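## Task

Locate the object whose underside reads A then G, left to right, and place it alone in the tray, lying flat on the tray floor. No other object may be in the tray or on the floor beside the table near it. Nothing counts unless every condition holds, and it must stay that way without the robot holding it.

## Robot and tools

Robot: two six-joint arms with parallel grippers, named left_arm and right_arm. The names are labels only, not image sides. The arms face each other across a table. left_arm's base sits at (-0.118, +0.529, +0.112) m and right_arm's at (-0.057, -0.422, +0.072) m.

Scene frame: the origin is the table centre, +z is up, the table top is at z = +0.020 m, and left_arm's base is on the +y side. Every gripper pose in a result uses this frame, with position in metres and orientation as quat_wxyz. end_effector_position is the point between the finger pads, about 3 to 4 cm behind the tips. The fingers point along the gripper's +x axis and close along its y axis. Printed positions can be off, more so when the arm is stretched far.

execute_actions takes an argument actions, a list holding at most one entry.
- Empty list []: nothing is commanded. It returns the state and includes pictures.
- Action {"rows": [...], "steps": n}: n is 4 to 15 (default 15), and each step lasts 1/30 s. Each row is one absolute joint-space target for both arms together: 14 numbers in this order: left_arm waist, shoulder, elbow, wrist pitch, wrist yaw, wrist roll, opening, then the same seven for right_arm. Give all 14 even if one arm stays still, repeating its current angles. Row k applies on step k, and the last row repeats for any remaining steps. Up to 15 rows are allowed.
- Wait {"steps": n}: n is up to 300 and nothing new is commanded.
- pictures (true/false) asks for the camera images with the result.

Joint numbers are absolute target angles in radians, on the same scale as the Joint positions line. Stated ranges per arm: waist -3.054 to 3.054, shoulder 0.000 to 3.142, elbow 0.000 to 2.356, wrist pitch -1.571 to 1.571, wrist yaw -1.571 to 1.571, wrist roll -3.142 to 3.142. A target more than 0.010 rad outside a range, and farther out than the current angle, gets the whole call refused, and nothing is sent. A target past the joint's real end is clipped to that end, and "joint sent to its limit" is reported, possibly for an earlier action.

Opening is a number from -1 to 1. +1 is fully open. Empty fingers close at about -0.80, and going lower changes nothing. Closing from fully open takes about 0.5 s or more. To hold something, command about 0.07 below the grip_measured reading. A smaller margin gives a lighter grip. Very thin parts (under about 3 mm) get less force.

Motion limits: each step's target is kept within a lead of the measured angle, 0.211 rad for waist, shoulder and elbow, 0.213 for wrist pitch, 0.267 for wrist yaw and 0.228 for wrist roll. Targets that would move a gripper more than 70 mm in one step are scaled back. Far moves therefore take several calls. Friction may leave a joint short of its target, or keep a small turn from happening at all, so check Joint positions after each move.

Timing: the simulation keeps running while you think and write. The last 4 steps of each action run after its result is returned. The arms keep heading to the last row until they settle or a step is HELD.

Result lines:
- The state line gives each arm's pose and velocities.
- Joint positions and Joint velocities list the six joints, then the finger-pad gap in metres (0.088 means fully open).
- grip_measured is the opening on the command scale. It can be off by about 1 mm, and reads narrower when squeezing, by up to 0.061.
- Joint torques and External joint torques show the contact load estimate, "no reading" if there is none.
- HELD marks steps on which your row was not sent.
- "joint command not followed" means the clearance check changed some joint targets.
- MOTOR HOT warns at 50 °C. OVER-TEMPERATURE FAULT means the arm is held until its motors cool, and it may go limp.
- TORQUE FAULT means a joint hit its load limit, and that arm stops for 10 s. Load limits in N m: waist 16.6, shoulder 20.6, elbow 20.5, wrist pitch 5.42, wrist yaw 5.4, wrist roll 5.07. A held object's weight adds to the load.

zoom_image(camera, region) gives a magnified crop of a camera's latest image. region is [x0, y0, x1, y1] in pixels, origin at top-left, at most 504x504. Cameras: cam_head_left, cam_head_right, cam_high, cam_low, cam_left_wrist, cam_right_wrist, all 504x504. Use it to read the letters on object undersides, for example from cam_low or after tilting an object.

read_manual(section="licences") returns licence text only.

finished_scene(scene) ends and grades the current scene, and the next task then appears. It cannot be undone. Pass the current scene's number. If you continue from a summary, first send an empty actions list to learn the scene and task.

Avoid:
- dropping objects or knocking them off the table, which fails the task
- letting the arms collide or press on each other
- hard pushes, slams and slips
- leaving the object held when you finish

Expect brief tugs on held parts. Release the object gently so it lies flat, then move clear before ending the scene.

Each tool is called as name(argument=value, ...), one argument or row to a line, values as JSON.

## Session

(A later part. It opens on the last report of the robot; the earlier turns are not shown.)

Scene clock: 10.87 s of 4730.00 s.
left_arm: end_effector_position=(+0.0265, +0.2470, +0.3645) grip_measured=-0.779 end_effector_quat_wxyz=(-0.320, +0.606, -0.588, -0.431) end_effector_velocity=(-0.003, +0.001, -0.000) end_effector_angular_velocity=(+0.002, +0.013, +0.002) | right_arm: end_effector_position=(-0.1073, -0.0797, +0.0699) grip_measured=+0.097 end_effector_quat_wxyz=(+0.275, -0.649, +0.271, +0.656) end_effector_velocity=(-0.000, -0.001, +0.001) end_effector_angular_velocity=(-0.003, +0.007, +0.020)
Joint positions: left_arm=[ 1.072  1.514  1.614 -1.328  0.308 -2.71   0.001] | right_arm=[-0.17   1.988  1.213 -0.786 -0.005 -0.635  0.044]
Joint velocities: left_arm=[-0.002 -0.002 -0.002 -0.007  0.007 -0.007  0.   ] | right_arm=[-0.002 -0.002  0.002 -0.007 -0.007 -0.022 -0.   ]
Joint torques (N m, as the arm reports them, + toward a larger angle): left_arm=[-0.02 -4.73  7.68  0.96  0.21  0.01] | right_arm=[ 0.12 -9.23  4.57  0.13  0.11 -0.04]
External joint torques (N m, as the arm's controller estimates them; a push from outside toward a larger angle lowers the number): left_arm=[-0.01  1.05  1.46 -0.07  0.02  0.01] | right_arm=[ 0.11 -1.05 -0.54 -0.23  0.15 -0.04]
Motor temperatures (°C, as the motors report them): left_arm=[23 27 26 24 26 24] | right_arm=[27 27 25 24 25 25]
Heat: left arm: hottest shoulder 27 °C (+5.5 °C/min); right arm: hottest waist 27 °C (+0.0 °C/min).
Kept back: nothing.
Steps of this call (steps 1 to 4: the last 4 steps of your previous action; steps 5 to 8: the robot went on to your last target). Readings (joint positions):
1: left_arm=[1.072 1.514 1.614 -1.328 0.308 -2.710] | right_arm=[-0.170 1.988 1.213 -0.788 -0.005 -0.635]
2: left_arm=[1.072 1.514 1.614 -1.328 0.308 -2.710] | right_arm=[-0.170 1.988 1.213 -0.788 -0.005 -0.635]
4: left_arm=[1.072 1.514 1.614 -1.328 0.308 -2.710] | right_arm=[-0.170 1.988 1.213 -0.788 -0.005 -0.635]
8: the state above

Release, then lift.

execute_actions(
  actions=[
    {"rows": [[1.072,1.514,1.614,-1.328,0.308,-2.71,-0.8,-0.168,1.992,1.209,-0.785,0.0,-0.635,0.65]], "steps": 12},
  ],
)

execute_actions(
  actions=[
    {"rows": [[1.072,1.514,1.614,-1.328,0.308,-2.71,-0.8,-0.168,1.8915,1.3374,-1.0167,0.0,-0.635,0.65]], "steps": 15},
  ],
)

Scene clock: 11.23 s of 4730.00 s.
left_arm: end_effector_position=(+0.0265, +0.2470, +0.3645) grip_measured=-0.779 end_effector_quat_wxyz=(-0.320, +0.606, -0.588, -0.431) end_effector_velocity=(-0.001, +0.002, -0.001) end_effector_angular_velocity=(+0.010, +0.002, +0.007) | right_arm: end_effector_position=(-0.1073, -0.0796, +0.0699) grip_measured=+0.603 end_effector_quat_wxyz=(+0.275, -0.649, +0.271, +0.656) end_effector_velocity=(+0.001, -0.006, -0.001) end_effector_angular_velocity=(-0.028, +0.003, +0.005)
Joint positions: left_arm=[ 1.072  1.514  1.614 -1.328  0.308 -2.71   0.001] | right_arm=[-0.17   1.988  1.213 -0.786 -0.004 -0.635  0.069]
Joint velocities: left_arm=[-0.002 -0.002 -0.002 -0.007 -0.007 -0.007 -0.   ] | right_arm=[-0.002  0.002 -0.002 -0.022 -0.007 -0.007  0.023]
Joint torques (N m, as the arm reports them, + toward a larger angle): left_arm=[ 0.   -4.77  7.65  0.96  0.2   0.  ] | right_arm=[ 0.12 -9.26  4.48  0.16  0.12 -0.04]
External joint torques (N m, as the arm's controller estimates them; a push from outside toward a larger angle lowers the number): left_arm=[ 0.    1.01  1.45 -0.05  0.02  0.01] | right_arm=[ 0.13 -1.12 -0.57 -0.18  0.16 -0.04]
Motor temperatures (°C, as the motors report them): left_arm=[23 27 26 25 26 24] | right_arm=[27 27 25 24 25 25]
Heat: left arm: hottest shoulder 27 °C (+5.3 °C/min); right arm: hottest waist 27 °C (+0.0 °C/min).
Steps of this call (steps 1 to 3: the robot went on to your last target; steps 4 to 11: the first 8 steps of this action). Readings (joint positions):
4: left_arm=[1.072 1.514 1.614 -1.328 0.308 -2.710] | right_arm=[-0.170 1.988 1.213 -0.786 -0.005 -0.635]
5: left_arm=[1.072 1.514 1.614 -1.328 0.308 -2.710] | right_arm=[-0.170 1.988 1.213 -0.786 -0.005 -0.635]
7: left_arm=[1.072 1.514 1.614 -1.328 0.308 -2.710] | right_arm=[-0.170 1.988 1.213 -0.786 -0.004 -0.635]
11: the state above

Scene clock: 11.73 s of 4730.00 s.
left_arm: end_effector_position=(+0.0265, +0.2470, +0.3645) grip_measured=-0.779 end_effector_quat_wxyz=(-0.320, +0.606, -0.588, -0.431) end_effector_velocity=(-0.002, +0.001, +0.001) end_effector_angular_velocity=(+0.006, -0.007, -0.011) | right_arm: end_effector_position=(-0.1069, -0.0814, +0.1299) grip_measured=+0.647 end_effector_quat_wxyz=(+0.274, -0.650, +0.271, +0.655) end_effector_velocity=(+0.006, -0.029, -0.001) end_effector_angular_velocity=(-0.127, -0.026, +0.005)
Joint positions: left_arm=[ 1.072  1.514  1.614 -1.328  0.308 -2.71   0.001] | right_arm=[-0.17   1.89   1.336 -1.01  -0.004 -0.635  0.071]
Joint velocities: left_arm=[-0.007 -0.002  0.002 -0.007 -0.007  0.007  0.   ] | right_arm=[-0.002 -0.002 -0.007 -0.125  0.007 -0.007  0.   ]
Joint torques (N m, as the arm reports them, + toward a larger angle): left_arm=[ 0.   -4.71  7.7   0.96  0.2  -0.01] | right_arm=[ 0.12 -9.33  5.26  0.07  0.08 -0.04]
External joint torques (N m, as the arm's controller estimates them; a push from outside toward a larger angle lowers the number): left_arm=[ 0.03  1.01  1.51 -0.07  0.02  0.  ] | right_arm=[ 0.14 -1.41 -0.19 -0.27  0.12 -0.04]
Motor temperatures (°C, as the motors report them): left_arm=[23 27 26 25 26 24] | right_arm=[27 28 25 24 25 25]
Heat: left arm: hottest shoulder 27 °C (+5.1 °C/min); right arm: hottest shoulder 28 °C (+5.1 °C/min).
Steps of this call (steps 1 to 4: the last 4 steps of your previous action; steps 5 to 15: the first 11 steps of this action). Readings (joint positions):
5: left_arm=[1.072 1.514 1.614 -1.328 0.308 -2.710] | right_arm=[-0.170 1.983 1.226 -0.816 -0.004 -0.635]
6: left_arm=[1.072 1.514 1.614 -1.328 0.308 -2.710] | right_arm=[-0.170 1.979 1.250 -0.883 -0.004 -0.635]
8: left_arm=[1.072 1.514 1.614 -1.328 0.308 -2.710] | right_arm=[-0.170 1.946 1.284 -0.951 -0.004 -0.635]
12: left_arm=[1.072 1.514 1.614 -1.328 0.308 -2.710] | right_arm=[-0.170 1.893 1.333 -0.996 -0.004 -0.635]
15: the state above

execute_actions(
  actions=[
    {"rows": [[1.072,1.514,1.614,-1.328,0.308,-2.71,-0.8,0.552,1.508,1.024,-1.087,0.0,-0.705,1.0]], "steps": 15},
  ],
)

execute_actions(
  actions=[
    {"steps": 20},
  ],
  pictures=true,
)

Scene clock: 12.37 s of 4730.00 s.
left_arm: end_effector_position=(+0.0265, +0.2470, +0.3645) grip_measured=-0.779 end_effector_quat_wxyz=(-0.320, +0.606, -0.588, -0.431) end_effector_velocity=(-0.003, +0.001, -0.000) end_effector_angular_velocity=(+0.002, +0.013, +0.002) | right_arm: end_effector_position=(-0.2110, -0.2172, +0.1614) grip_measured=+0.997 end_effector_quat_wxyz=(+0.082, -0.701, +0.076, +0.704) end_effector_velocity=(-0.324, -0.281, +0.036) end_effector_angular_velocity=(+0.115, +0.095, +1.700)
Joint positions: left_arm=[ 1.072  1.514  1.614 -1.328  0.308 -2.71   0.001] | right_arm=[ 0.333  1.53   1.052 -1.083  0.003 -0.7    0.088]
Joint velocities: left_arm=[-0.002 -0.002 -0.002 -0.007  0.007 -0.007 -0.   ] | right_arm=[ 1.663 -0.271 -0.115 -0.007 -0.007 -0.037  0.004]
Joint torques (N m, as the arm reports them, + toward a larger angle): left_arm=[ 0.02 -4.7   7.68  0.96  0.2  -0.01] | right_arm=[ 0.06 -6.17  3.8   0.03 -0.14 -0.14]
External joint torques (N m, as the arm's controller estimates them; a push from outside toward a larger angle lowers the number): left_arm=[ 0.02  1.08  1.46 -0.06  0.02  0.  ] | right_arm=[ 0.21 -1.74 -1.01 -0.17 -0.12 -0.14]
Motor temperatures (°C, as the motors report them): left_arm=[23 27 26 25 26 24] | right_arm=[27 28 25 24 25 25]
Heat: left arm: hottest shoulder 27 °C (+4.9 °C/min); right arm: hottest shoulder 28 °C (+4.9 °C/min).
Steps of this call (steps 1 to 4: the last 4 steps of your previous action; steps 5 to 8: the robot went on to your last target; steps 9 to 19: the first 11 steps of this action). Readings (joint positions):
9: left_arm=[1.072 1.514 1.614 -1.328 0.308 -2.710] | right_arm=[-0.163 1.874 1.320 -1.008 0.002 -0.641]
10: left_arm=[1.072 1.514 1.614 -1.328 0.308 -2.710] | right_arm=[-0.139 1.845 1.284 -1.021 0.006 -0.653]
12: left_arm=[1.072 1.514 1.614 -1.328 0.308 -2.710] | right_arm=[-0.056 1.765 1.198 -1.058 0.006 -0.673]
16: left_arm=[1.072 1.514 1.614 -1.328 0.308 -2.710] | right_arm=[0.162 1.592 1.072 -1.083 0.004 -0.694]
19: the state above

Scene clock: 13.03 s of 4730.00 s.
left_arm: end_effector_position=(+0.0265, +0.2470, +0.3645) grip_measured=-0.779 end_effector_quat_wxyz=(-0.320, +0.606, -0.588, -0.431) end_effector_velocity=(+0.001, -0.000, +0.000) end_effector_angular_velocity=(-0.002, -0.007, +0.007) | right_arm: end_effector_position=(-0.2473, -0.2592, +0.1598) grip_measured=+1.000 end_effector_quat_wxyz=(+0.002, -0.707, +0.002, +0.708) end_effector_velocity=(+0.001, -0.003, -0.001) end_effector_angular_velocity=(-0.014, -0.005, -0.005)
Joint positions: left_arm=[ 1.072  1.514  1.614 -1.328  0.308 -2.71   0.001] | right_arm=[ 0.548  1.517  1.033 -1.086 -0.002 -0.703  0.088]
Joint velocities: left_arm=[-0.002 -0.002 -0.002  0.007 -0.007 -0.007 -0.   ] | right_arm=[ 0.002  0.002 -0.002 -0.007 -0.007  0.007  0.   ]
Joint torques (N m, as the arm reports them, + toward a larger angle): left_arm=[-0.03 -4.71  7.67  0.96  0.21  0.  ] | right_arm=[ 0.19 -7.53  4.48  0.03  0.02 -0.11]
External joint torques (N m, as the arm's controller estimates them; a push from outside toward a larger angle lowers the number): left_arm=[-0.03  1.07  1.43 -0.07  0.03  0.01] | right_arm=[ 0.14 -2.36 -1.1  -0.29  0.07 -0.11]
Motor temperatures (°C, as the motors report them): left_arm=[23 28 26 25 26 24] | right_arm=[27 28 25 24 25 25]
Heat: left arm: hottest shoulder 28 °C (+9.2 °C/min); right arm: hottest shoulder 28 °C (+4.6 °C/min).
Kept back: nothing.
Steps of this call (steps 1 to 4: the last 4 steps of your previous action; steps 5 to 20: the robot went on to your last target). Readings (joint positions):
1: left_arm=[1.072 1.514 1.614 -1.328 0.308 -2.710] | right_arm=[0.389 1.524 1.048 -1.083 0.003 -0.701]
2: left_arm=[1.072 1.514 1.614 -1.328 0.308 -2.710] | right_arm=[0.441 1.522 1.044 -1.083 0.001 -0.701]
4: left_arm=[1.072 1.514 1.614 -1.328 0.308 -2.710] | right_arm=[0.512 1.521 1.038 -1.085 -0.002 -0.703]
8: left_arm=[1.072 1.514 1.614 -1.328 0.308 -2.710] | right_arm=[0.543 1.519 1.033 -1.086 -0.002 -0.703]
20: the state above

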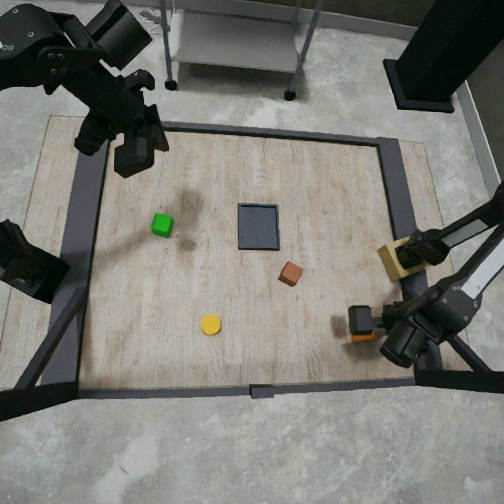

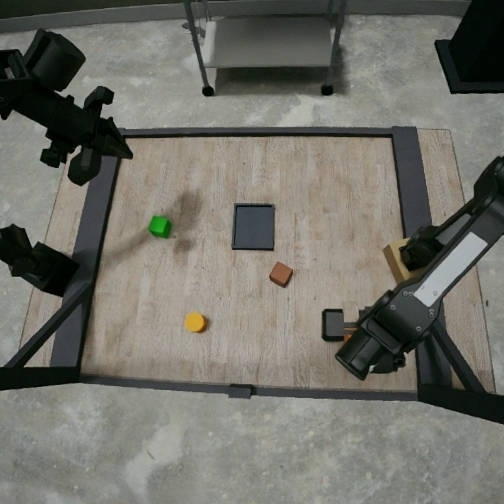

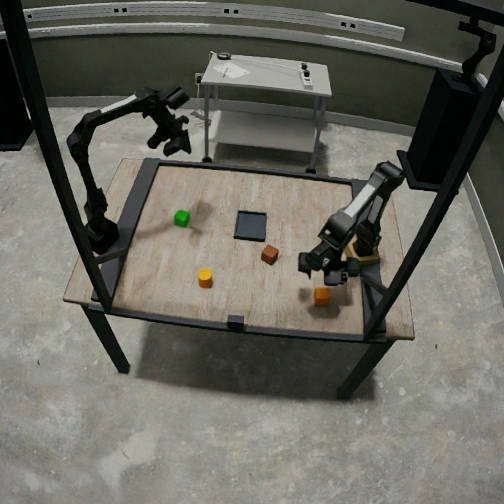

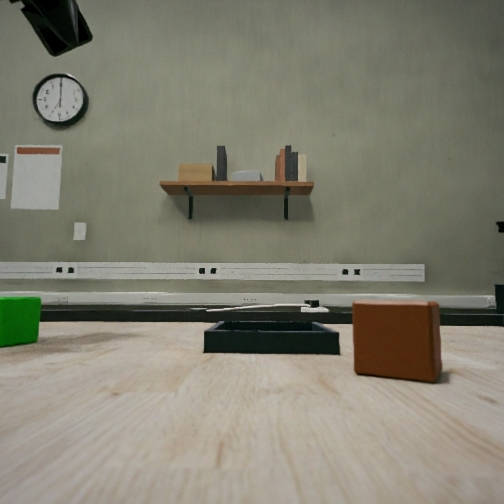

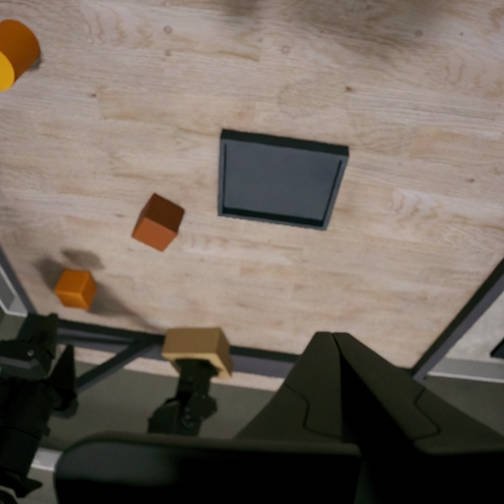

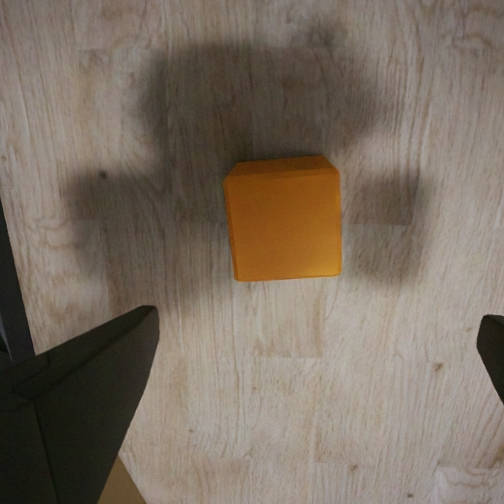

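execute_actions(
  actions=[
    {"rows": [[1.072,1.514,1.614,-1.328,0.308,-2.71,-0.8,0.5984,1.6286,0.8885,-0.8307,0.0,-0.66,0.65]], "steps": 15},
  ],
)

execute_actions(
  actions=[
    {"steps": 12},
  ],
  pictures=true,
)

Scene clock: 13.87 s of 4730.00 s.
left_arm: end_effector_position=(+0.0265, +0.2470, +0.3645) grip_measured=-0.779 end_effector_quat_wxyz=(-0.320, +0.606, -0.588, -0.431) end_effector_velocity=(-0.002, -0.001, +0.002) end_effector_angular_velocity=(-0.013, +0.008, +0.015) | right_arm: end_effector_position=(-0.2607, -0.2634, +0.1033) grip_measured=+0.661 end_effector_quat_wxyz=(+0.001, -0.704, -0.002, +0.710) end_effector_velocity=(+0.000, -0.001, -0.001) end_effector_angular_velocity=(-0.004, +0.006, -0.010)
Joint positions: left_arm=[ 1.072  1.514  1.614 -1.328  0.308 -2.71   0.001] | right_arm=[ 0.594  1.621  0.896 -0.837 -0.002 -0.664  0.071]
Joint velocities: left_arm=[-0.002 -0.007 -0.002  0.007  0.007 -0.022 -0.   ] | right_arm=[-0.002 -0.002 -0.007  0.007 -0.007  0.007 -0.004]
Joint torques (N m, as the arm reports them, + toward a larger angle): left_arm=[ 0.   -4.73  7.69  0.96  0.2   0.  ] | right_arm=[ 0.23 -6.01  4.17  0.11  0.01  0.06]
External joint torques (N m, as the arm's controller estimates them; a push from outside toward a larger angle lowers the number): left_arm=[-0.03  1.16  1.38 -0.08  0.02  0.01] | right_arm=[ 0.22 -0.49 -0.78 -0.18  0.06  0.06]
Motor temperatures (°C, as the motors report them): left_arm=[23 28 27 25 26 24] | right_arm=[27 28 25 24 25 25]
Heat: left arm: hottest shoulder 28 °C (+8.7 °C/min); right arm: hottest shoulder 28 °C (+4.3 °C/min).
Steps of this call (steps 1 to 14: the robot went on to your last target; steps 15 to 25: the first 11 steps of this action). Readings (joint positions):
15: left_arm=[1.072 1.514 1.614 -1.328 0.308 -2.710] | right_arm=[0.551 1.525 1.016 -1.057 -0.002 -0.698]
16: left_arm=[1.072 1.514 1.614 -1.328 0.308 -2.710] | right_arm=[0.561 1.534 0.989 -0.985 -0.002 -0.687]
18: left_arm=[1.072 1.514 1.614 -1.328 0.308 -2.710] | right_arm=[0.582 1.582 0.943 -0.907 -0.002 -0.675]
22: left_arm=[1.072 1.514 1.614 -1.328 0.308 -2.710] | right_arm=[0.594 1.621 0.896 -0.854 -0.002 -0.666]
25: the state above

Scene clock: 14.27 s of 4730.00 s.
left_arm: end_effector_position=(+0.0265, +0.2470, +0.3645) grip_measured=-0.779 end_effector_quat_wxyz=(-0.320, +0.606, -0.588, -0.431) end_effector_velocity=(+0.001, -0.000, +0.000) end_effector_angular_velocity=(-0.002, -0.007, +0.007) | right_arm: end_effector_position=(-0.2615, -0.2631, +0.1032) grip_measured=+0.653 end_effector_quat_wxyz=(+0.002, -0.703, -0.003, +0.711) end_effector_velocity=(+0.001, -0.002, +0.000) end_effector_angular_velocity=(-0.010, -0.001, -0.010)
Joint positions: left_arm=[ 1.072  1.514  1.614 -1.328  0.308 -2.71   0.001] | right_arm=[ 0.595  1.621  0.895 -0.832 -0.002 -0.662  0.071]
Joint velocities: left_arm=[-0.002 -0.002 -0.002  0.007 -0.007 -0.007 -0.   ] | right_arm=[-0.002 -0.002 -0.002 -0.007 -0.007  0.007 -0.   ]
Joint torques (N m, as the arm reports them, + toward a larger angle): left_arm=[-0.01 -4.73  7.66  0.95  0.2  -0.01] | right_arm=[ 0.25 -5.85  4.26  0.21  0.01  0.08]
External joint torques (N m, as the arm's controller estimates them; a push from outside toward a larger angle lowers the number): left_arm=[ 0.02  1.02  1.42 -0.09  0.02  0.  ] | right_arm=[ 0.27 -0.27 -0.94 -0.14  0.05  0.08]
Motor temperatures (°C, as the motors report them): left_arm=[23 28 27 25 26 24] | right_arm=[27 28 25 24 25 25]
Heat: left arm: hottest shoulder 28 °C (+8.4 °C/min); right arm: hottest shoulder 28 °C (+4.2 °C/min).
Kept back: nothing.
Steps of this call (steps 1 to 4: the last 4 steps of your previous action; steps 5 to 12: the robot went on to your last target). Readings (joint positions):
1: left_arm=[1.072 1.514 1.614 -1.328 0.308 -2.710] | right_arm=[0.595 1.621 0.896 -0.837 -0.002 -0.663]
2: left_arm=[1.072 1.514 1.614 -1.328 0.308 -2.710] | right_arm=[0.595 1.621 0.895 -0.836 -0.002 -0.663]
4: left_arm=[1.072 1.514 1.614 -1.328 0.308 -2.710] | right_arm=[0.595 1.621 0.895 -0.833 -0.002 -0.663]
8: left_arm=[1.072 1.514 1.614 -1.328 0.308 -2.710] | right_arm=[0.595 1.621 0.895 -0.832 -0.002 -0.663]
12: the state above

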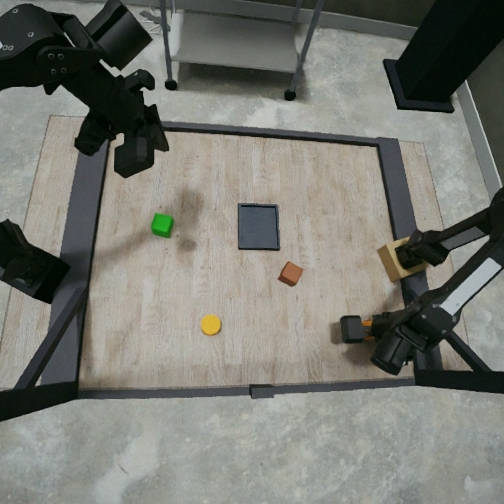

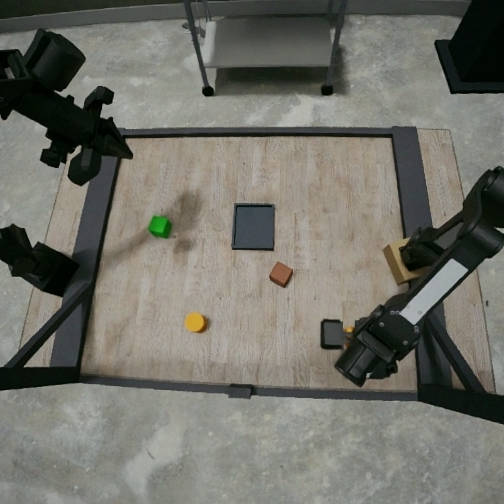

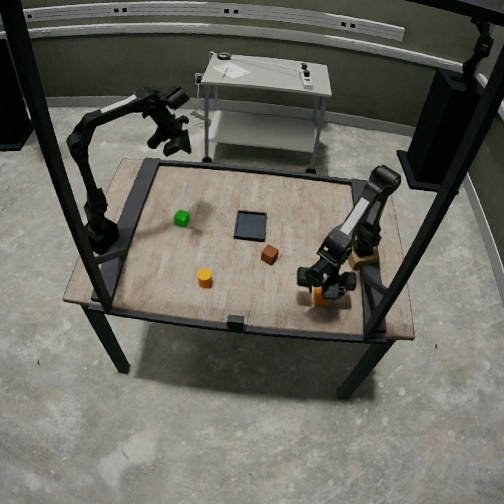

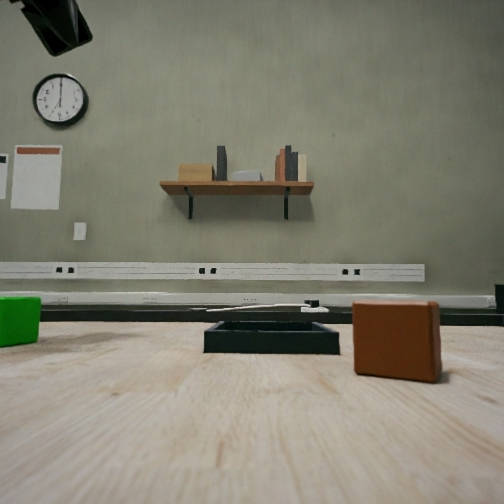

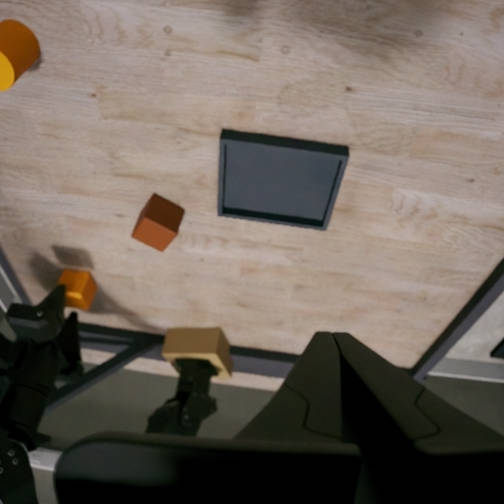

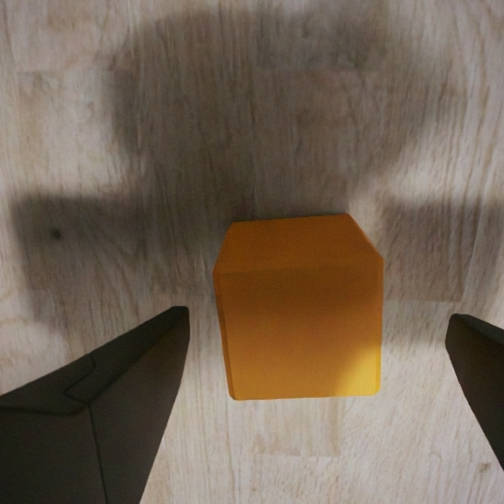

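execute_actions(
  actions=[
    {"rows": [[1.072,1.514,1.614,-1.328,0.308,-2.71,-0.8,0.5984,1.7077,0.8162,-0.6793,0.0,-0.66,0.65]], "steps": 15},
  ],
)

execute_actions(
  actions=[
    {"steps": 8},
  ],
)

Scene clock: 14.80 s of 4730.00 s.
left_arm: end_effector_position=(+0.0265, +0.2470, +0.3645) grip_measured=-0.779 end_effector_quat_wxyz=(-0.320, +0.606, -0.588, -0.431) end_effector_velocity=(-0.002, +0.001, +0.001) end_effector_angular_velocity=(+0.006, -0.001, +0.002) | right_arm: end_effector_position=(-0.2616, -0.2630, +0.0695) grip_measured=+0.653 end_effector_quat_wxyz=(+0.002, -0.703, -0.003, +0.711) end_effector_velocity=(+0.003, -0.000, +0.000) end_effector_angular_velocity=(+0.001, -0.010, +0.005)
Joint positions: left_arm=[ 1.072  1.514  1.614 -1.328  0.308 -2.71   0.001] | right_arm=[ 0.595  1.698  0.823 -0.683 -0.002 -0.662  0.071]
Joint velocities: left_arm=[-0.007 -0.002  0.002 -0.007 -0.007 -0.007 -0.   ] | right_arm=[-0.002 -0.002 -0.002 -0.007  0.007 -0.007  0.   ]
Joint torques (N m, as the arm reports them, + toward a larger angle): left_arm=[-0.03 -4.72  7.68  0.96  0.21  0.  ] | right_arm=[ 0.23 -5.72  4.01  0.12  0.02  0.06]
External joint torques (N m, as the arm's controller estimates them; a push from outside toward a larger angle lowers the number): left_arm=[ 0.    1.12  1.39 -0.09  0.02  0.01] | right_arm=[ 0.26 -0.04 -0.58 -0.18  0.06  0.06]
Motor temperatures (°C, as the motors report them): left_arm=[23 28 27 25 26 24] | right_arm=[27 28 25 24 25 25]
Heat: left arm: hottest shoulder 28 °C (+8.1 °C/min); right arm: hottest shoulder 28 °C (+4.1 °C/min).
Steps of this call (steps 1 to 5: the robot went on to your last target; steps 6 to 16: the first 11 steps of this action). Readings (joint positions):
6: left_arm=[1.072 1.514 1.614 -1.328 0.308 -2.710] | right_arm=[0.595 1.628 0.886 -0.810 -0.002 -0.662]
7: left_arm=[1.072 1.514 1.614 -1.328 0.308 -2.710] | right_arm=[0.595 1.638 0.873 -0.761 -0.002 -0.662]
9: left_arm=[1.072 1.514 1.614 -1.328 0.308 -2.710] | right_arm=[0.595 1.673 0.851 -0.721 -0.002 -0.662]
13: left_arm=[1.072 1.514 1.614 -1.328 0.308 -2.710] | right_arm=[0.595 1.698 0.823 -0.693 -0.002 -0.662]
16: the state above

Scene clock: 15.07 s of 4730.00 s.
left_arm: end_effector_position=(+0.0265, +0.2470, +0.3645) grip_measured=-0.779 end_effector_quat_wxyz=(-0.320, +0.606, -0.588, -0.431) end_effector_velocity=(+0.000, +0.003, -0.001) end_effector_angular_velocity=(+0.010, -0.005, -0.002) | right_arm: end_effector_position=(-0.2619, -0.2628, +0.0694) grip_measured=+0.653 end_effector_quat_wxyz=(+0.002, -0.703, -0.003, +0.712) end_effector_velocity=(+0.001, -0.003, +0.000) end_effector_angular_velocity=(-0.010, -0.001, +0.010)
Joint positions: left_arm=[ 1.072  1.514  1.614 -1.328  0.308 -2.71   0.001] | right_arm=[ 0.595  1.698  0.822 -0.681 -0.002 -0.662  0.071]
Joint velocities: left_arm=[ 0.002 -0.002 -0.002 -0.007 -0.007  0.007  0.   ] | right_arm=[ 0.002 -0.002 -0.002 -0.007 -0.007 -0.007 -0.   ]
Joint torques (N m, as the arm reports them, + toward a larger angle): left_arm=[ 0.02 -4.75  7.66  0.96  0.2   0.  ] | right_arm=[ 0.24 -5.69  3.8   0.2   0.02  0.06]
External joint torques (N m, as the arm's controller estimates them; a push from outside toward a larger angle lowers the number): left_arm=[ 0.    1.04  1.44 -0.06  0.02  0.01] | right_arm=[ 0.21  0.07 -1.01 -0.16  0.07  0.06]
Motor temperatures (°C, as the motors report them): left_arm=[23 28 27 25 26 24] | right_arm=[27 28 25 24 25 25]
Heat: left arm: hottest shoulder 28 °C (+8.0 °C/min); right arm: hottest shoulder 28 °C (+4.0 °C/min).
Kept back: nothing.
Steps of this call (steps 1 to 4: the last 4 steps of your previous action; steps 5 to 8: the robot went on to your last target). Readings (joint positions):
1: left_arm=[1.072 1.514 1.614 -1.328 0.308 -2.710] | right_arm=[0.595 1.698 0.823 -0.683 -0.002 -0.662]
2: left_arm=[1.072 1.514 1.614 -1.328 0.308 -2.710] | right_arm=[0.595 1.698 0.822 -0.683 -0.002 -0.662]
4: left_arm=[1.072 1.514 1.614 -1.328 0.308 -2.710] | right_arm=[0.595 1.698 0.822 -0.681 -0.002 -0.662]
8: the state above

execute_actions(
  actions=[
    {"rows": [[1.072,1.514,1.614,-1.328,0.308,-2.71,-0.8,0.5984,1.7077,0.8162,-0.6793,0.0,-0.66,0.0]], "steps": 15},
  ],
)

execute_actions(
  actions=[
    {"steps": 6},
  ],
  pictures=true,
)

Scene clock: 15.53 s of 4730.00 s.
left_arm: end_effector_position=(+0.0265, +0.2470, +0.3645) grip_measured=-0.779 end_effector_quat_wxyz=(-0.320, +0.606, -0.588, -0.431) end_effector_velocity=(+0.001, +0.003, -0.001) end_effector_angular_velocity=(+0.019, -0.003, +0.025) | right_arm: end_effector_position=(-0.2620, -0.2627, +0.0694) grip_measured=+0.079 end_effector_quat_wxyz=(+0.003, -0.703, -0.003, +0.712) end_effector_velocity=(+0.004, -0.001, -0.001) end_effector_angular_velocity=(-0.001, -0.014, +0.019)
Joint positions: left_arm=[ 1.072  1.514  1.614 -1.328  0.308 -2.71   0.001] | right_arm=[ 0.595  1.698  0.822 -0.68  -0.001 -0.662  0.043]
Joint velocities: left_arm=[-0.002 -0.002 -0.002 -0.007 -0.022 -0.022  0.   ] | right_arm=[-0.002 -0.002 -0.007 -0.007  0.007 -0.022  0.   ]
Joint torques (N m, as the arm reports them, + toward a larger angle): left_arm=[ 0.   -4.78  7.7   0.96  0.2   0.01] | right_arm=[ 0.23 -5.76  3.93  0.21  0.01  0.07]
External joint torques (N m, as the arm's controller estimates them; a push from outside toward a larger angle lowers the number): left_arm=[-0.01  0.97  1.52 -0.05  0.03  0.01] | right_arm=[ 0.24 -0.02 -0.82 -0.14  0.05  0.07]
Motor temperatures (°C, as the motors report them): left_arm=[23 28 27 25 26 24] | right_arm=[27 28 25 24 25 25]
Heat: left arm: hottest shoulder 28 °C (+7.7 °C/min); right arm: hottest shoulder 28 °C (+3.9 °C/min).
Steps of this call (steps 1 to 3: the robot went on to your last target; steps 4 to 14: the first 11 steps of this action). Readings (joint positions):
4: left_arm=[1.072 1.514 1.614 -1.328 0.308 -2.710] | right_arm=[0.595 1.698 0.822 -0.681 -0.002 -0.662]
5: left_arm=[1.072 1.514 1.614 -1.328 0.308 -2.710] | right_arm=[0.595 1.698 0.822 -0.681 -0.002 -0.662]
7: left_arm=[1.072 1.514 1.614 -1.328 0.308 -2.710] | right_arm=[0.595 1.698 0.822 -0.681 -0.002 -0.662]
11: left_arm=[1.072 1.514 1.614 -1.328 0.308 -2.710] | right_arm=[0.595 1.698 0.822 -0.680 -0.001 -0.662]
14: the state above

Scene clock: 15.73 s of 4730.00 s.
left_arm: end_effector_position=(+0.0265, +0.2470, +0.3645) grip_measured=-0.779 end_effector_quat_wxyz=(-0.320, +0.606, -0.588, -0.431) end_effector_velocity=(+0.001, +0.003, -0.001) end_effector_angular_velocity=(+0.018, -0.009, +0.012) | right_arm: end_effector_position=(-0.2620, -0.2627, +0.0694) grip_measured=+0.079 end_effector_quat_wxyz=(+0.003, -0.703, -0.003, +0.712) end_effector_velocity=(+0.000, -0.001, -0.000) end_effector_angular_velocity=(-0.010, -0.001, +0.005)
Joint positions: left_arm=[ 1.072  1.514  1.614 -1.328  0.308 -2.71   0.001] | right_arm=[ 0.595  1.698  0.822 -0.68  -0.001 -0.662  0.043]
Joint velocities: left_arm=[-0.002 -0.002 -0.002 -0.007 -0.022 -0.007 -0.   ] | right_arm=[-0.002  0.002  0.002 -0.007 -0.007 -0.007 -0.   ]
Joint torques (N m, as the arm reports them, + toward a larger angle): left_arm=[-0.01 -4.68  7.67  0.95  0.2   0.  ] | right_arm=[ 0.23 -5.75  3.93  0.2   0.01  0.07]
External joint torques (N m, as the arm's controller estimates them; a push from outside toward a larger angle lowers the number): left_arm=[ 0.01  1.1   1.45 -0.07  0.02  0.01] | right_arm=[ 0.24 -0.01 -0.89 -0.17  0.05  0.07]
Motor temperatures (°C, as the motors report them): left_arm=[23 28 27 25 26 24] | right_arm=[27 28 25 24 25 25]
Heat: left arm: hottest shoulder 28 °C (+7.6 °C/min); right arm: hottest shoulder 28 °C (+3.8 °C/min).
Kept back: nothing.
Steps of this call (steps 1 to 4: the last 4 steps of your previous action; steps 5 to 6: the robot went on to your last target). Readings (joint positions):
1: left_arm=[1.072 1.514 1.614 -1.328 0.308 -2.710] | right_arm=[0.595 1.698 0.822 -0.680 -0.001 -0.662]
2: left_arm=[1.072 1.514 1.614 -1.328 0.308 -2.710] | right_arm=[0.595 1.698 0.822 -0.680 -0.001 -0.662]
4: left_arm=[1.072 1.514 1.614 -1.328 0.308 -2.710] | right_arm=[0.595 1.698 0.822 -0.680 -0.001 -0.662]
6: the state above

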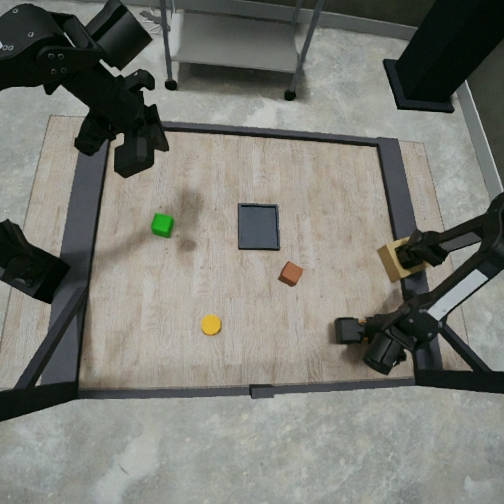

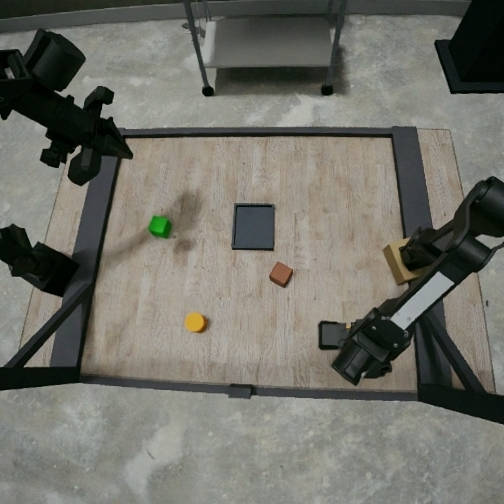

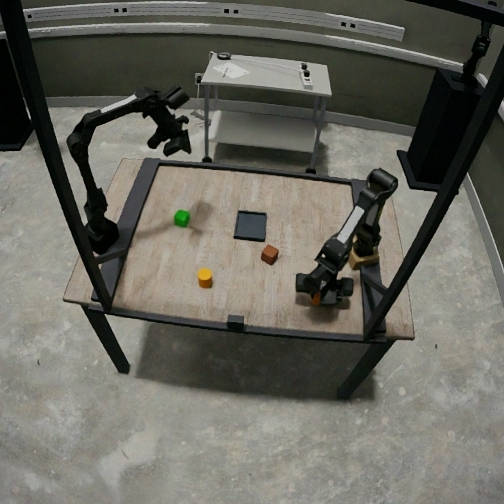

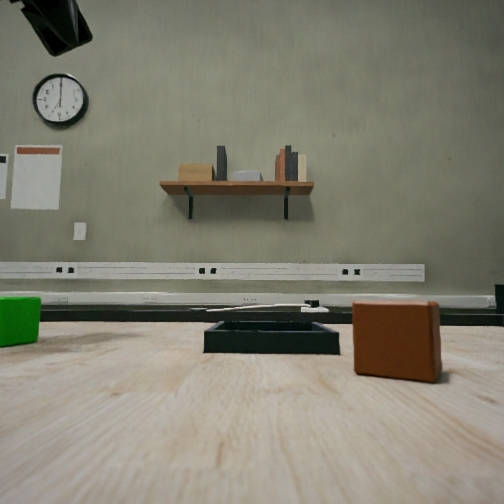

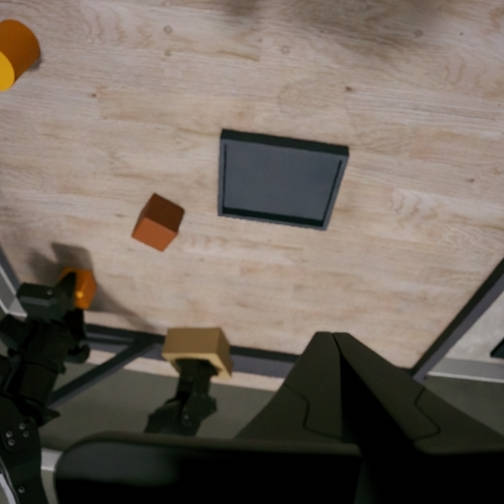

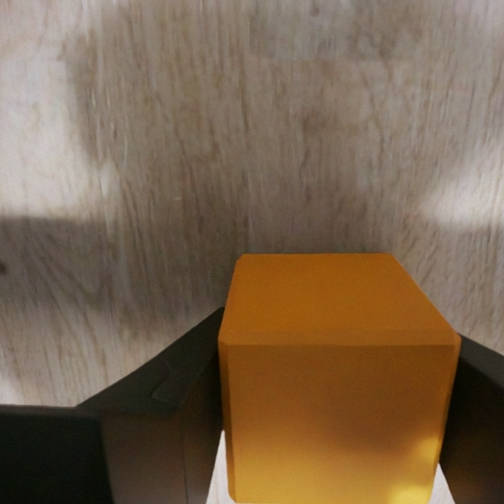

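execute_actions(
  actions=[
    {"rows": [[1.072,1.514,1.614,-1.328,0.308,-2.71,-0.8,0.5984,1.508,1.024,-1.087,0.0,-0.66,0.0]], "steps": 12},
  ],
)

execute_actions(
  actions=[
    {"rows": [[1.072,1.514,1.614,-1.328,0.308,-2.71,-0.8,0.5984,1.508,1.024,-1.087,-1.2,-0.66,0.0]], "steps": 15},
  ],
)

execute_actions(
  actions=[
    {"rows": [[1.072,1.514,1.614,-1.328,0.308,-2.71,-0.8,-0.437,2.1296,1.3608,-0.802,-1.2,-0.66,0.0]], "steps": 15},
  ],
)

execute_actions(
  actions=[
    {"steps": 25},
  ],
  pictures=true,
)

Scene clock: 16.37 s of 4730.00 s.
left_arm: end_effector_position=(+0.0265, +0.2470, +0.3645) grip_measured=-0.779 end_effector_quat_wxyz=(-0.320, +0.606, -0.588, -0.431) end_effector_velocity=(+0.001, +0.003, -0.001) end_effector_angular_velocity=(+0.018, -0.016, -0.002) | right_arm: end_effector_position=(-0.2623, -0.2624, +0.1577) grip_measured=+0.079 end_effector_quat_wxyz=(+0.011, -0.692, -0.011, +0.722) end_effector_velocity=(+0.073, -0.057, +0.101) end_effector_angular_velocity=(-0.135, -0.164, +0.020)
Joint positions: left_arm=[ 1.072  1.514  1.614 -1.328  0.308 -2.71   0.001] | right_arm=[ 0.595  1.512  1.018 -1.024 -0.001 -0.662  0.043]
Joint velocities: left_arm=[-0.002 -0.002 -0.002 -0.007 -0.022  0.007 -0.   ] | right_arm=[-0.002 -0.281  0.159 -0.652 -0.007 -0.022 -0.   ]
Joint torques (N m, as the arm reports them, + toward a larger angle): left_arm=[ 0.   -4.73  7.67  0.95  0.21 -0.01] | right_arm=[ 0.23 -4.1   4.33  0.05  0.01  0.07]
External joint torques (N m, as the arm's controller estimates them; a push from outside toward a larger angle lowers the number): left_arm=[ 0.    1.07  1.44 -0.07  0.03  0.  ] | right_arm=[ 0.2  -1.11  0.21 -0.27  0.04  0.07]
Motor temperatures (°C, as the motors report them): left_arm=[23 28 27 25 26 24] | right_arm=[27 28 25 24 25 25]
Heat: left arm: hottest shoulder 28 °C (+7.3 °C/min); right arm: hottest shoulder 28 °C (+3.7 °C/min).
Steps of this call (steps 1 to 11: the robot went on to your last target; steps 12 to 19: the first 8 steps of this action). Readings (joint positions):
12: left_arm=[1.072 1.514 1.614 -1.328 0.308 -2.710] | right_arm=[0.595 1.687 0.837 -0.704 -0.001 -0.662]
13: left_arm=[1.072 1.514 1.614 -1.328 0.308 -2.710] | right_arm=[0.595 1.673 0.862 -0.761 -0.001 -0.662]
15: left_arm=[1.072 1.514 1.614 -1.328 0.308 -2.710] | right_arm=[0.595 1.610 0.927 -0.857 -0.001 -0.662]
19: the state above

Scene clock: 16.87 s of 4730.00 s.
left_arm: end_effector_position=(+0.0265, +0.2470, +0.3645) grip_measured=-0.779 end_effector_quat_wxyz=(-0.320, +0.606, -0.588, -0.431) end_effector_velocity=(+0.003, +0.001, -0.000) end_effector_angular_velocity=(+0.006, -0.024, -0.002) | right_arm: end_effector_position=(-0.3153, -0.3508, +0.1993) grip_measured=+0.080 end_effector_quat_wxyz=(-0.204, -0.500, +0.204, +0.817) end_effector_velocity=(-0.138, -0.181, +0.210) end_effector_angular_velocity=(-1.644, +1.264, +0.001)
Joint positions: left_arm=[ 1.072  1.514  1.614 -1.328  0.308 -2.71   0.001] | right_arm=[ 0.596  1.508  1.021 -1.085 -0.749 -0.662  0.043]
Joint velocities: left_arm=[-0.002 -0.002 -0.002  0.007 -0.022  0.007 -0.   ] | right_arm=[-0.002  0.002 -0.007 -0.007 -2.073 -0.007 -0.   ]
Joint torques (N m, as the arm reports them, + toward a larger angle): left_arm=[ 0.01 -4.72  7.68  0.96  0.2   0.  ] | right_arm=[ 0.29 -6.33  5.75  0.02 -0.6   0.02]
External joint torques (N m, as the arm's controller estimates them; a push from outside toward a larger angle lowers the number): left_arm=[ 0.01  1.05  1.46 -0.07  0.02  0.01] | right_arm=[ 0.33 -1.15  0.09 -0.29 -0.1   0.05]
Motor temperatures (°C, as the motors report them): left_arm=[23 28 27 25 26 24] | right_arm=[27 28 25 24 25 25]
Heat: left arm: hottest shoulder 28 °C (+7.1 °C/min); right arm: hottest shoulder 28 °C (+3.6 °C/min).
Steps of this call (steps 1 to 4: the last 4 steps of your previous action; steps 5 to 15: the first 11 steps of this action). Readings (joint positions):
5: left_arm=[1.072 1.514 1.614 -1.328 0.308 -2.710] | right_arm=[0.593 1.508 1.021 -1.075 -0.036 -0.662]
6: left_arm=[1.072 1.514 1.614 -1.328 0.308 -2.710] | right_arm=[0.592 1.508 1.021 -1.077 -0.116 -0.662]
8: left_arm=[1.072 1.514 1.614 -1.328 0.308 -2.710] | right_arm=[0.595 1.508 1.021 -1.083 -0.257 -0.662]
12: left_arm=[1.072 1.514 1.614 -1.328 0.308 -2.710] | right_arm=[0.596 1.508 1.021 -1.085 -0.538 -0.662]
15: the state above

Scene clock: 17.37 s of 4730.00 s.
left_arm: end_effector_position=(+0.0265, +0.2470, +0.3645) grip_measured=-0.779 end_effector_quat_wxyz=(-0.320, +0.606, -0.588, -0.431) end_effector_velocity=(-0.002, +0.001, -0.002) end_effector_angular_velocity=(+0.013, -0.002, -0.011) | right_arm: end_effector_position=(-0.3649, -0.1935, +0.2351) grip_measured=+0.080 end_effector_quat_wxyz=(-0.156, -0.253, +0.279, +0.913) end_effector_velocity=(+0.167, +0.457, -0.226) end_effector_angular_velocity=(-0.418, -0.153, -1.070)
Joint positions: left_arm=[ 1.072  1.514  1.614 -1.328  0.308 -2.71   0.001] | right_arm=[ 0.248  1.841  1.311 -0.837 -1.178 -0.663  0.043]
Joint velocities: left_arm=[-0.007  0.002 -0.002 -0.007 -0.007  0.007  0.   ] | right_arm=[-1.092  0.984  0.33   0.212 -0.095 -0.007 -0.   ]
Joint torques (N m, as the arm reports them, + toward a larger angle): left_arm=[ 0.02 -4.7   7.67  0.97  0.21 -0.01] | right_arm=[-0.57 -7.25  5.23  0.19 -0.64  0.03]
External joint torques (N m, as the arm's controller estimates them; a push from outside toward a larger angle lowers the number): left_arm=[ 0.04  1.02  1.47 -0.05  0.03  0.  ] | right_arm=[-0.33 -0.12  0.49 -0.14 -0.06  0.05]
Motor temperatures (°C, as the motors report them): left_arm=[23 28 27 25 26 24] | right_arm=[27 28 26 24 25 25]
Heat: left arm: hottest shoulder 28 °C (+6.9 °C/min); right arm: hottest shoulder 28 °C (+3.5 °C/min).
Steps of this call (steps 1 to 4: the last 4 steps of your previous action; steps 5 to 15: the first 11 steps of this action). Readings (joint positions):
5: left_arm=[1.072 1.514 1.614 -1.328 0.308 -2.710] | right_arm=[0.582 1.521 1.036 -1.073 -1.050 -0.664]
6: left_arm=[1.072 1.514 1.614 -1.328 0.308 -2.710] | right_arm=[0.556 1.547 1.064 -1.039 -1.084 -0.663]
8: left_arm=[1.072 1.514 1.614 -1.328 0.308 -2.710] | right_arm=[0.493 1.614 1.135 -0.962 -1.118 -0.663]
12: left_arm=[1.072 1.514 1.614 -1.328 0.308 -2.710] | right_arm=[0.357 1.742 1.259 -0.872 -1.162 -0.663]
15: the state above

Scene clock: 18.20 s of 4730.00 s.
left_arm: end_effector_position=(+0.0265, +0.2470, +0.3645) grip_measured=-0.779 end_effector_quat_wxyz=(-0.320, +0.606, -0.588, -0.431) end_effector_velocity=(+0.002, +0.001, -0.002) end_effector_angular_velocity=(+0.010, -0.015, +0.012) | right_arm: end_effector_position=(-0.1496, -0.0309, +0.1533) grip_measured=+0.080 end_effector_quat_wxyz=(+0.137, -0.141, +0.436, +0.878) end_effector_velocity=(-0.006, -0.001, +0.004) end_effector_angular_velocity=(+0.007, +0.021, +0.015)
Joint positions: left_arm=[ 1.072  1.514  1.614 -1.328  0.308 -2.71   0.001] | right_arm=[-0.437  2.115  1.356 -0.802 -1.195 -0.662  0.043]
Joint velocities: left_arm=[-0.002 -0.002 -0.007  0.007 -0.022 -0.007 -0.   ] | right_arm=[ 0.012 -0.002  0.002 -0.007 -0.022 -0.007  0.   ]
Joint torques (N m, as the arm reports them, + toward a larger angle): left_arm=[ 0.03 -4.72  7.7   0.96  0.21  0.  ] | right_arm=[-0.03 -9.04  5.34  0.1  -0.71  0.03]
External joint torques (N m, as the arm's controller estimates them; a push from outside toward a larger angle lowers the number): left_arm=[ 0.    1.03  1.49 -0.07  0.03  0.  ] | right_arm=[ 0.21  0.05  0.2  -0.25 -0.04  0.06]
Motor temperatures (°C, as the motors report them): left_arm=[23 28 27 25 26 24] | right_arm=[27 28 26 24 25 25]
Heat: left arm: hottest shoulder 28 °C (+6.6 °C/min); right arm: hottest shoulder 28 °C (+3.3 °C/min).
Kept back: nothing.
Steps of this call (steps 1 to 4: the last 4 steps of your previous action; steps 5 to 25: the robot went on to your last target). Readings (joint positions):
1: left_arm=[1.072 1.514 1.614 -1.328 0.308 -2.710] | right_arm=[0.211 1.874 1.321 -0.831 -1.180 -0.663]
2: left_arm=[1.072 1.514 1.614 -1.328 0.308 -2.710] | right_arm=[0.176 1.907 1.327 -0.825 -1.183 -0.663]
4: left_arm=[1.072 1.514 1.614 -1.328 0.308 -2.710] | right_arm=[0.104 1.973 1.337 -0.817 -1.186 -0.663]
8: left_arm=[1.072 1.514 1.614 -1.328 0.308 -2.710] | right_arm=[-0.054 2.071 1.342 -0.809 -1.188 -0.663]
25: the state above

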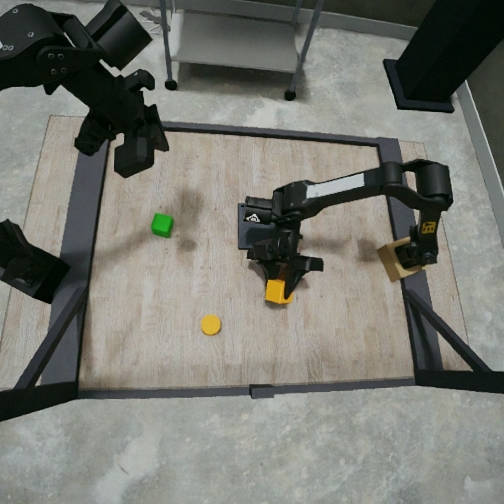

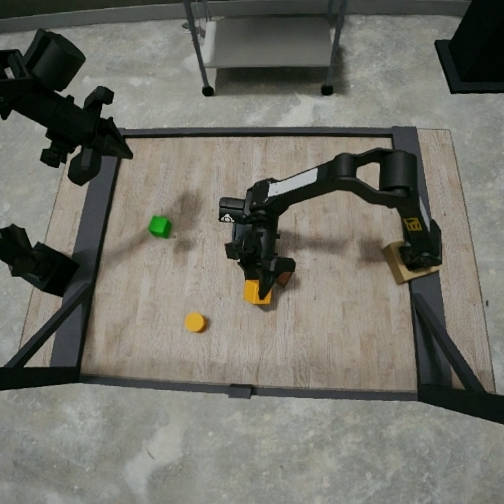

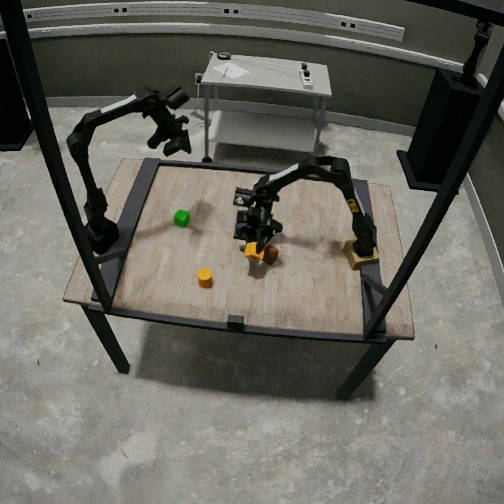

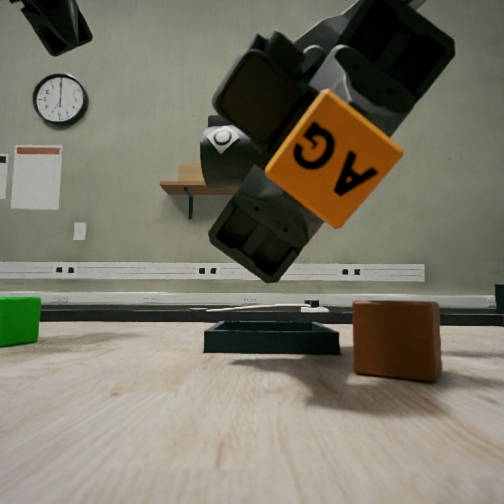

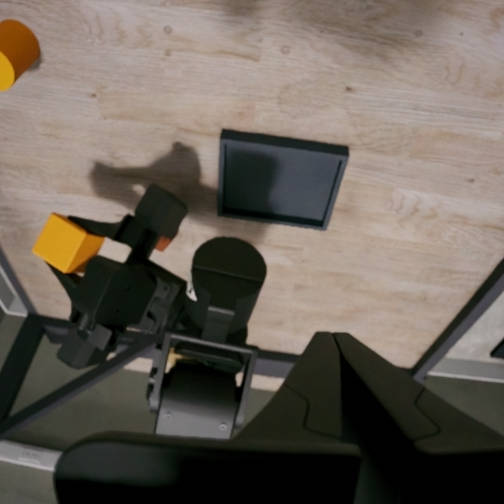

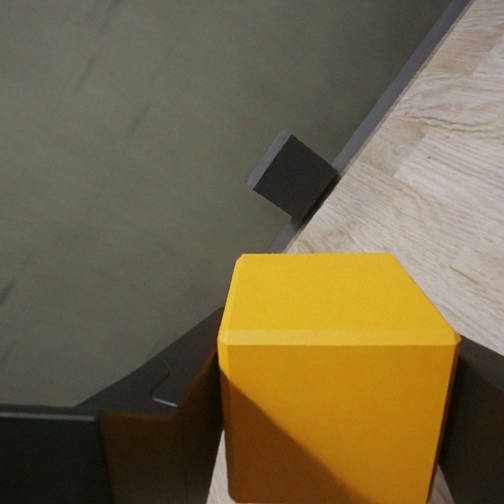

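zoom_image(
  camera="cam_low",
  region=[240, 70, 420, 250],
)

Region (240, 70, 420, 250) of cam_low's 504x504 image, scaled by 2.800, with more detail than that image has.

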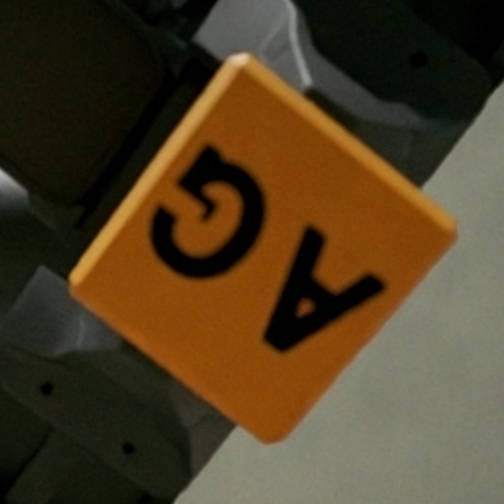

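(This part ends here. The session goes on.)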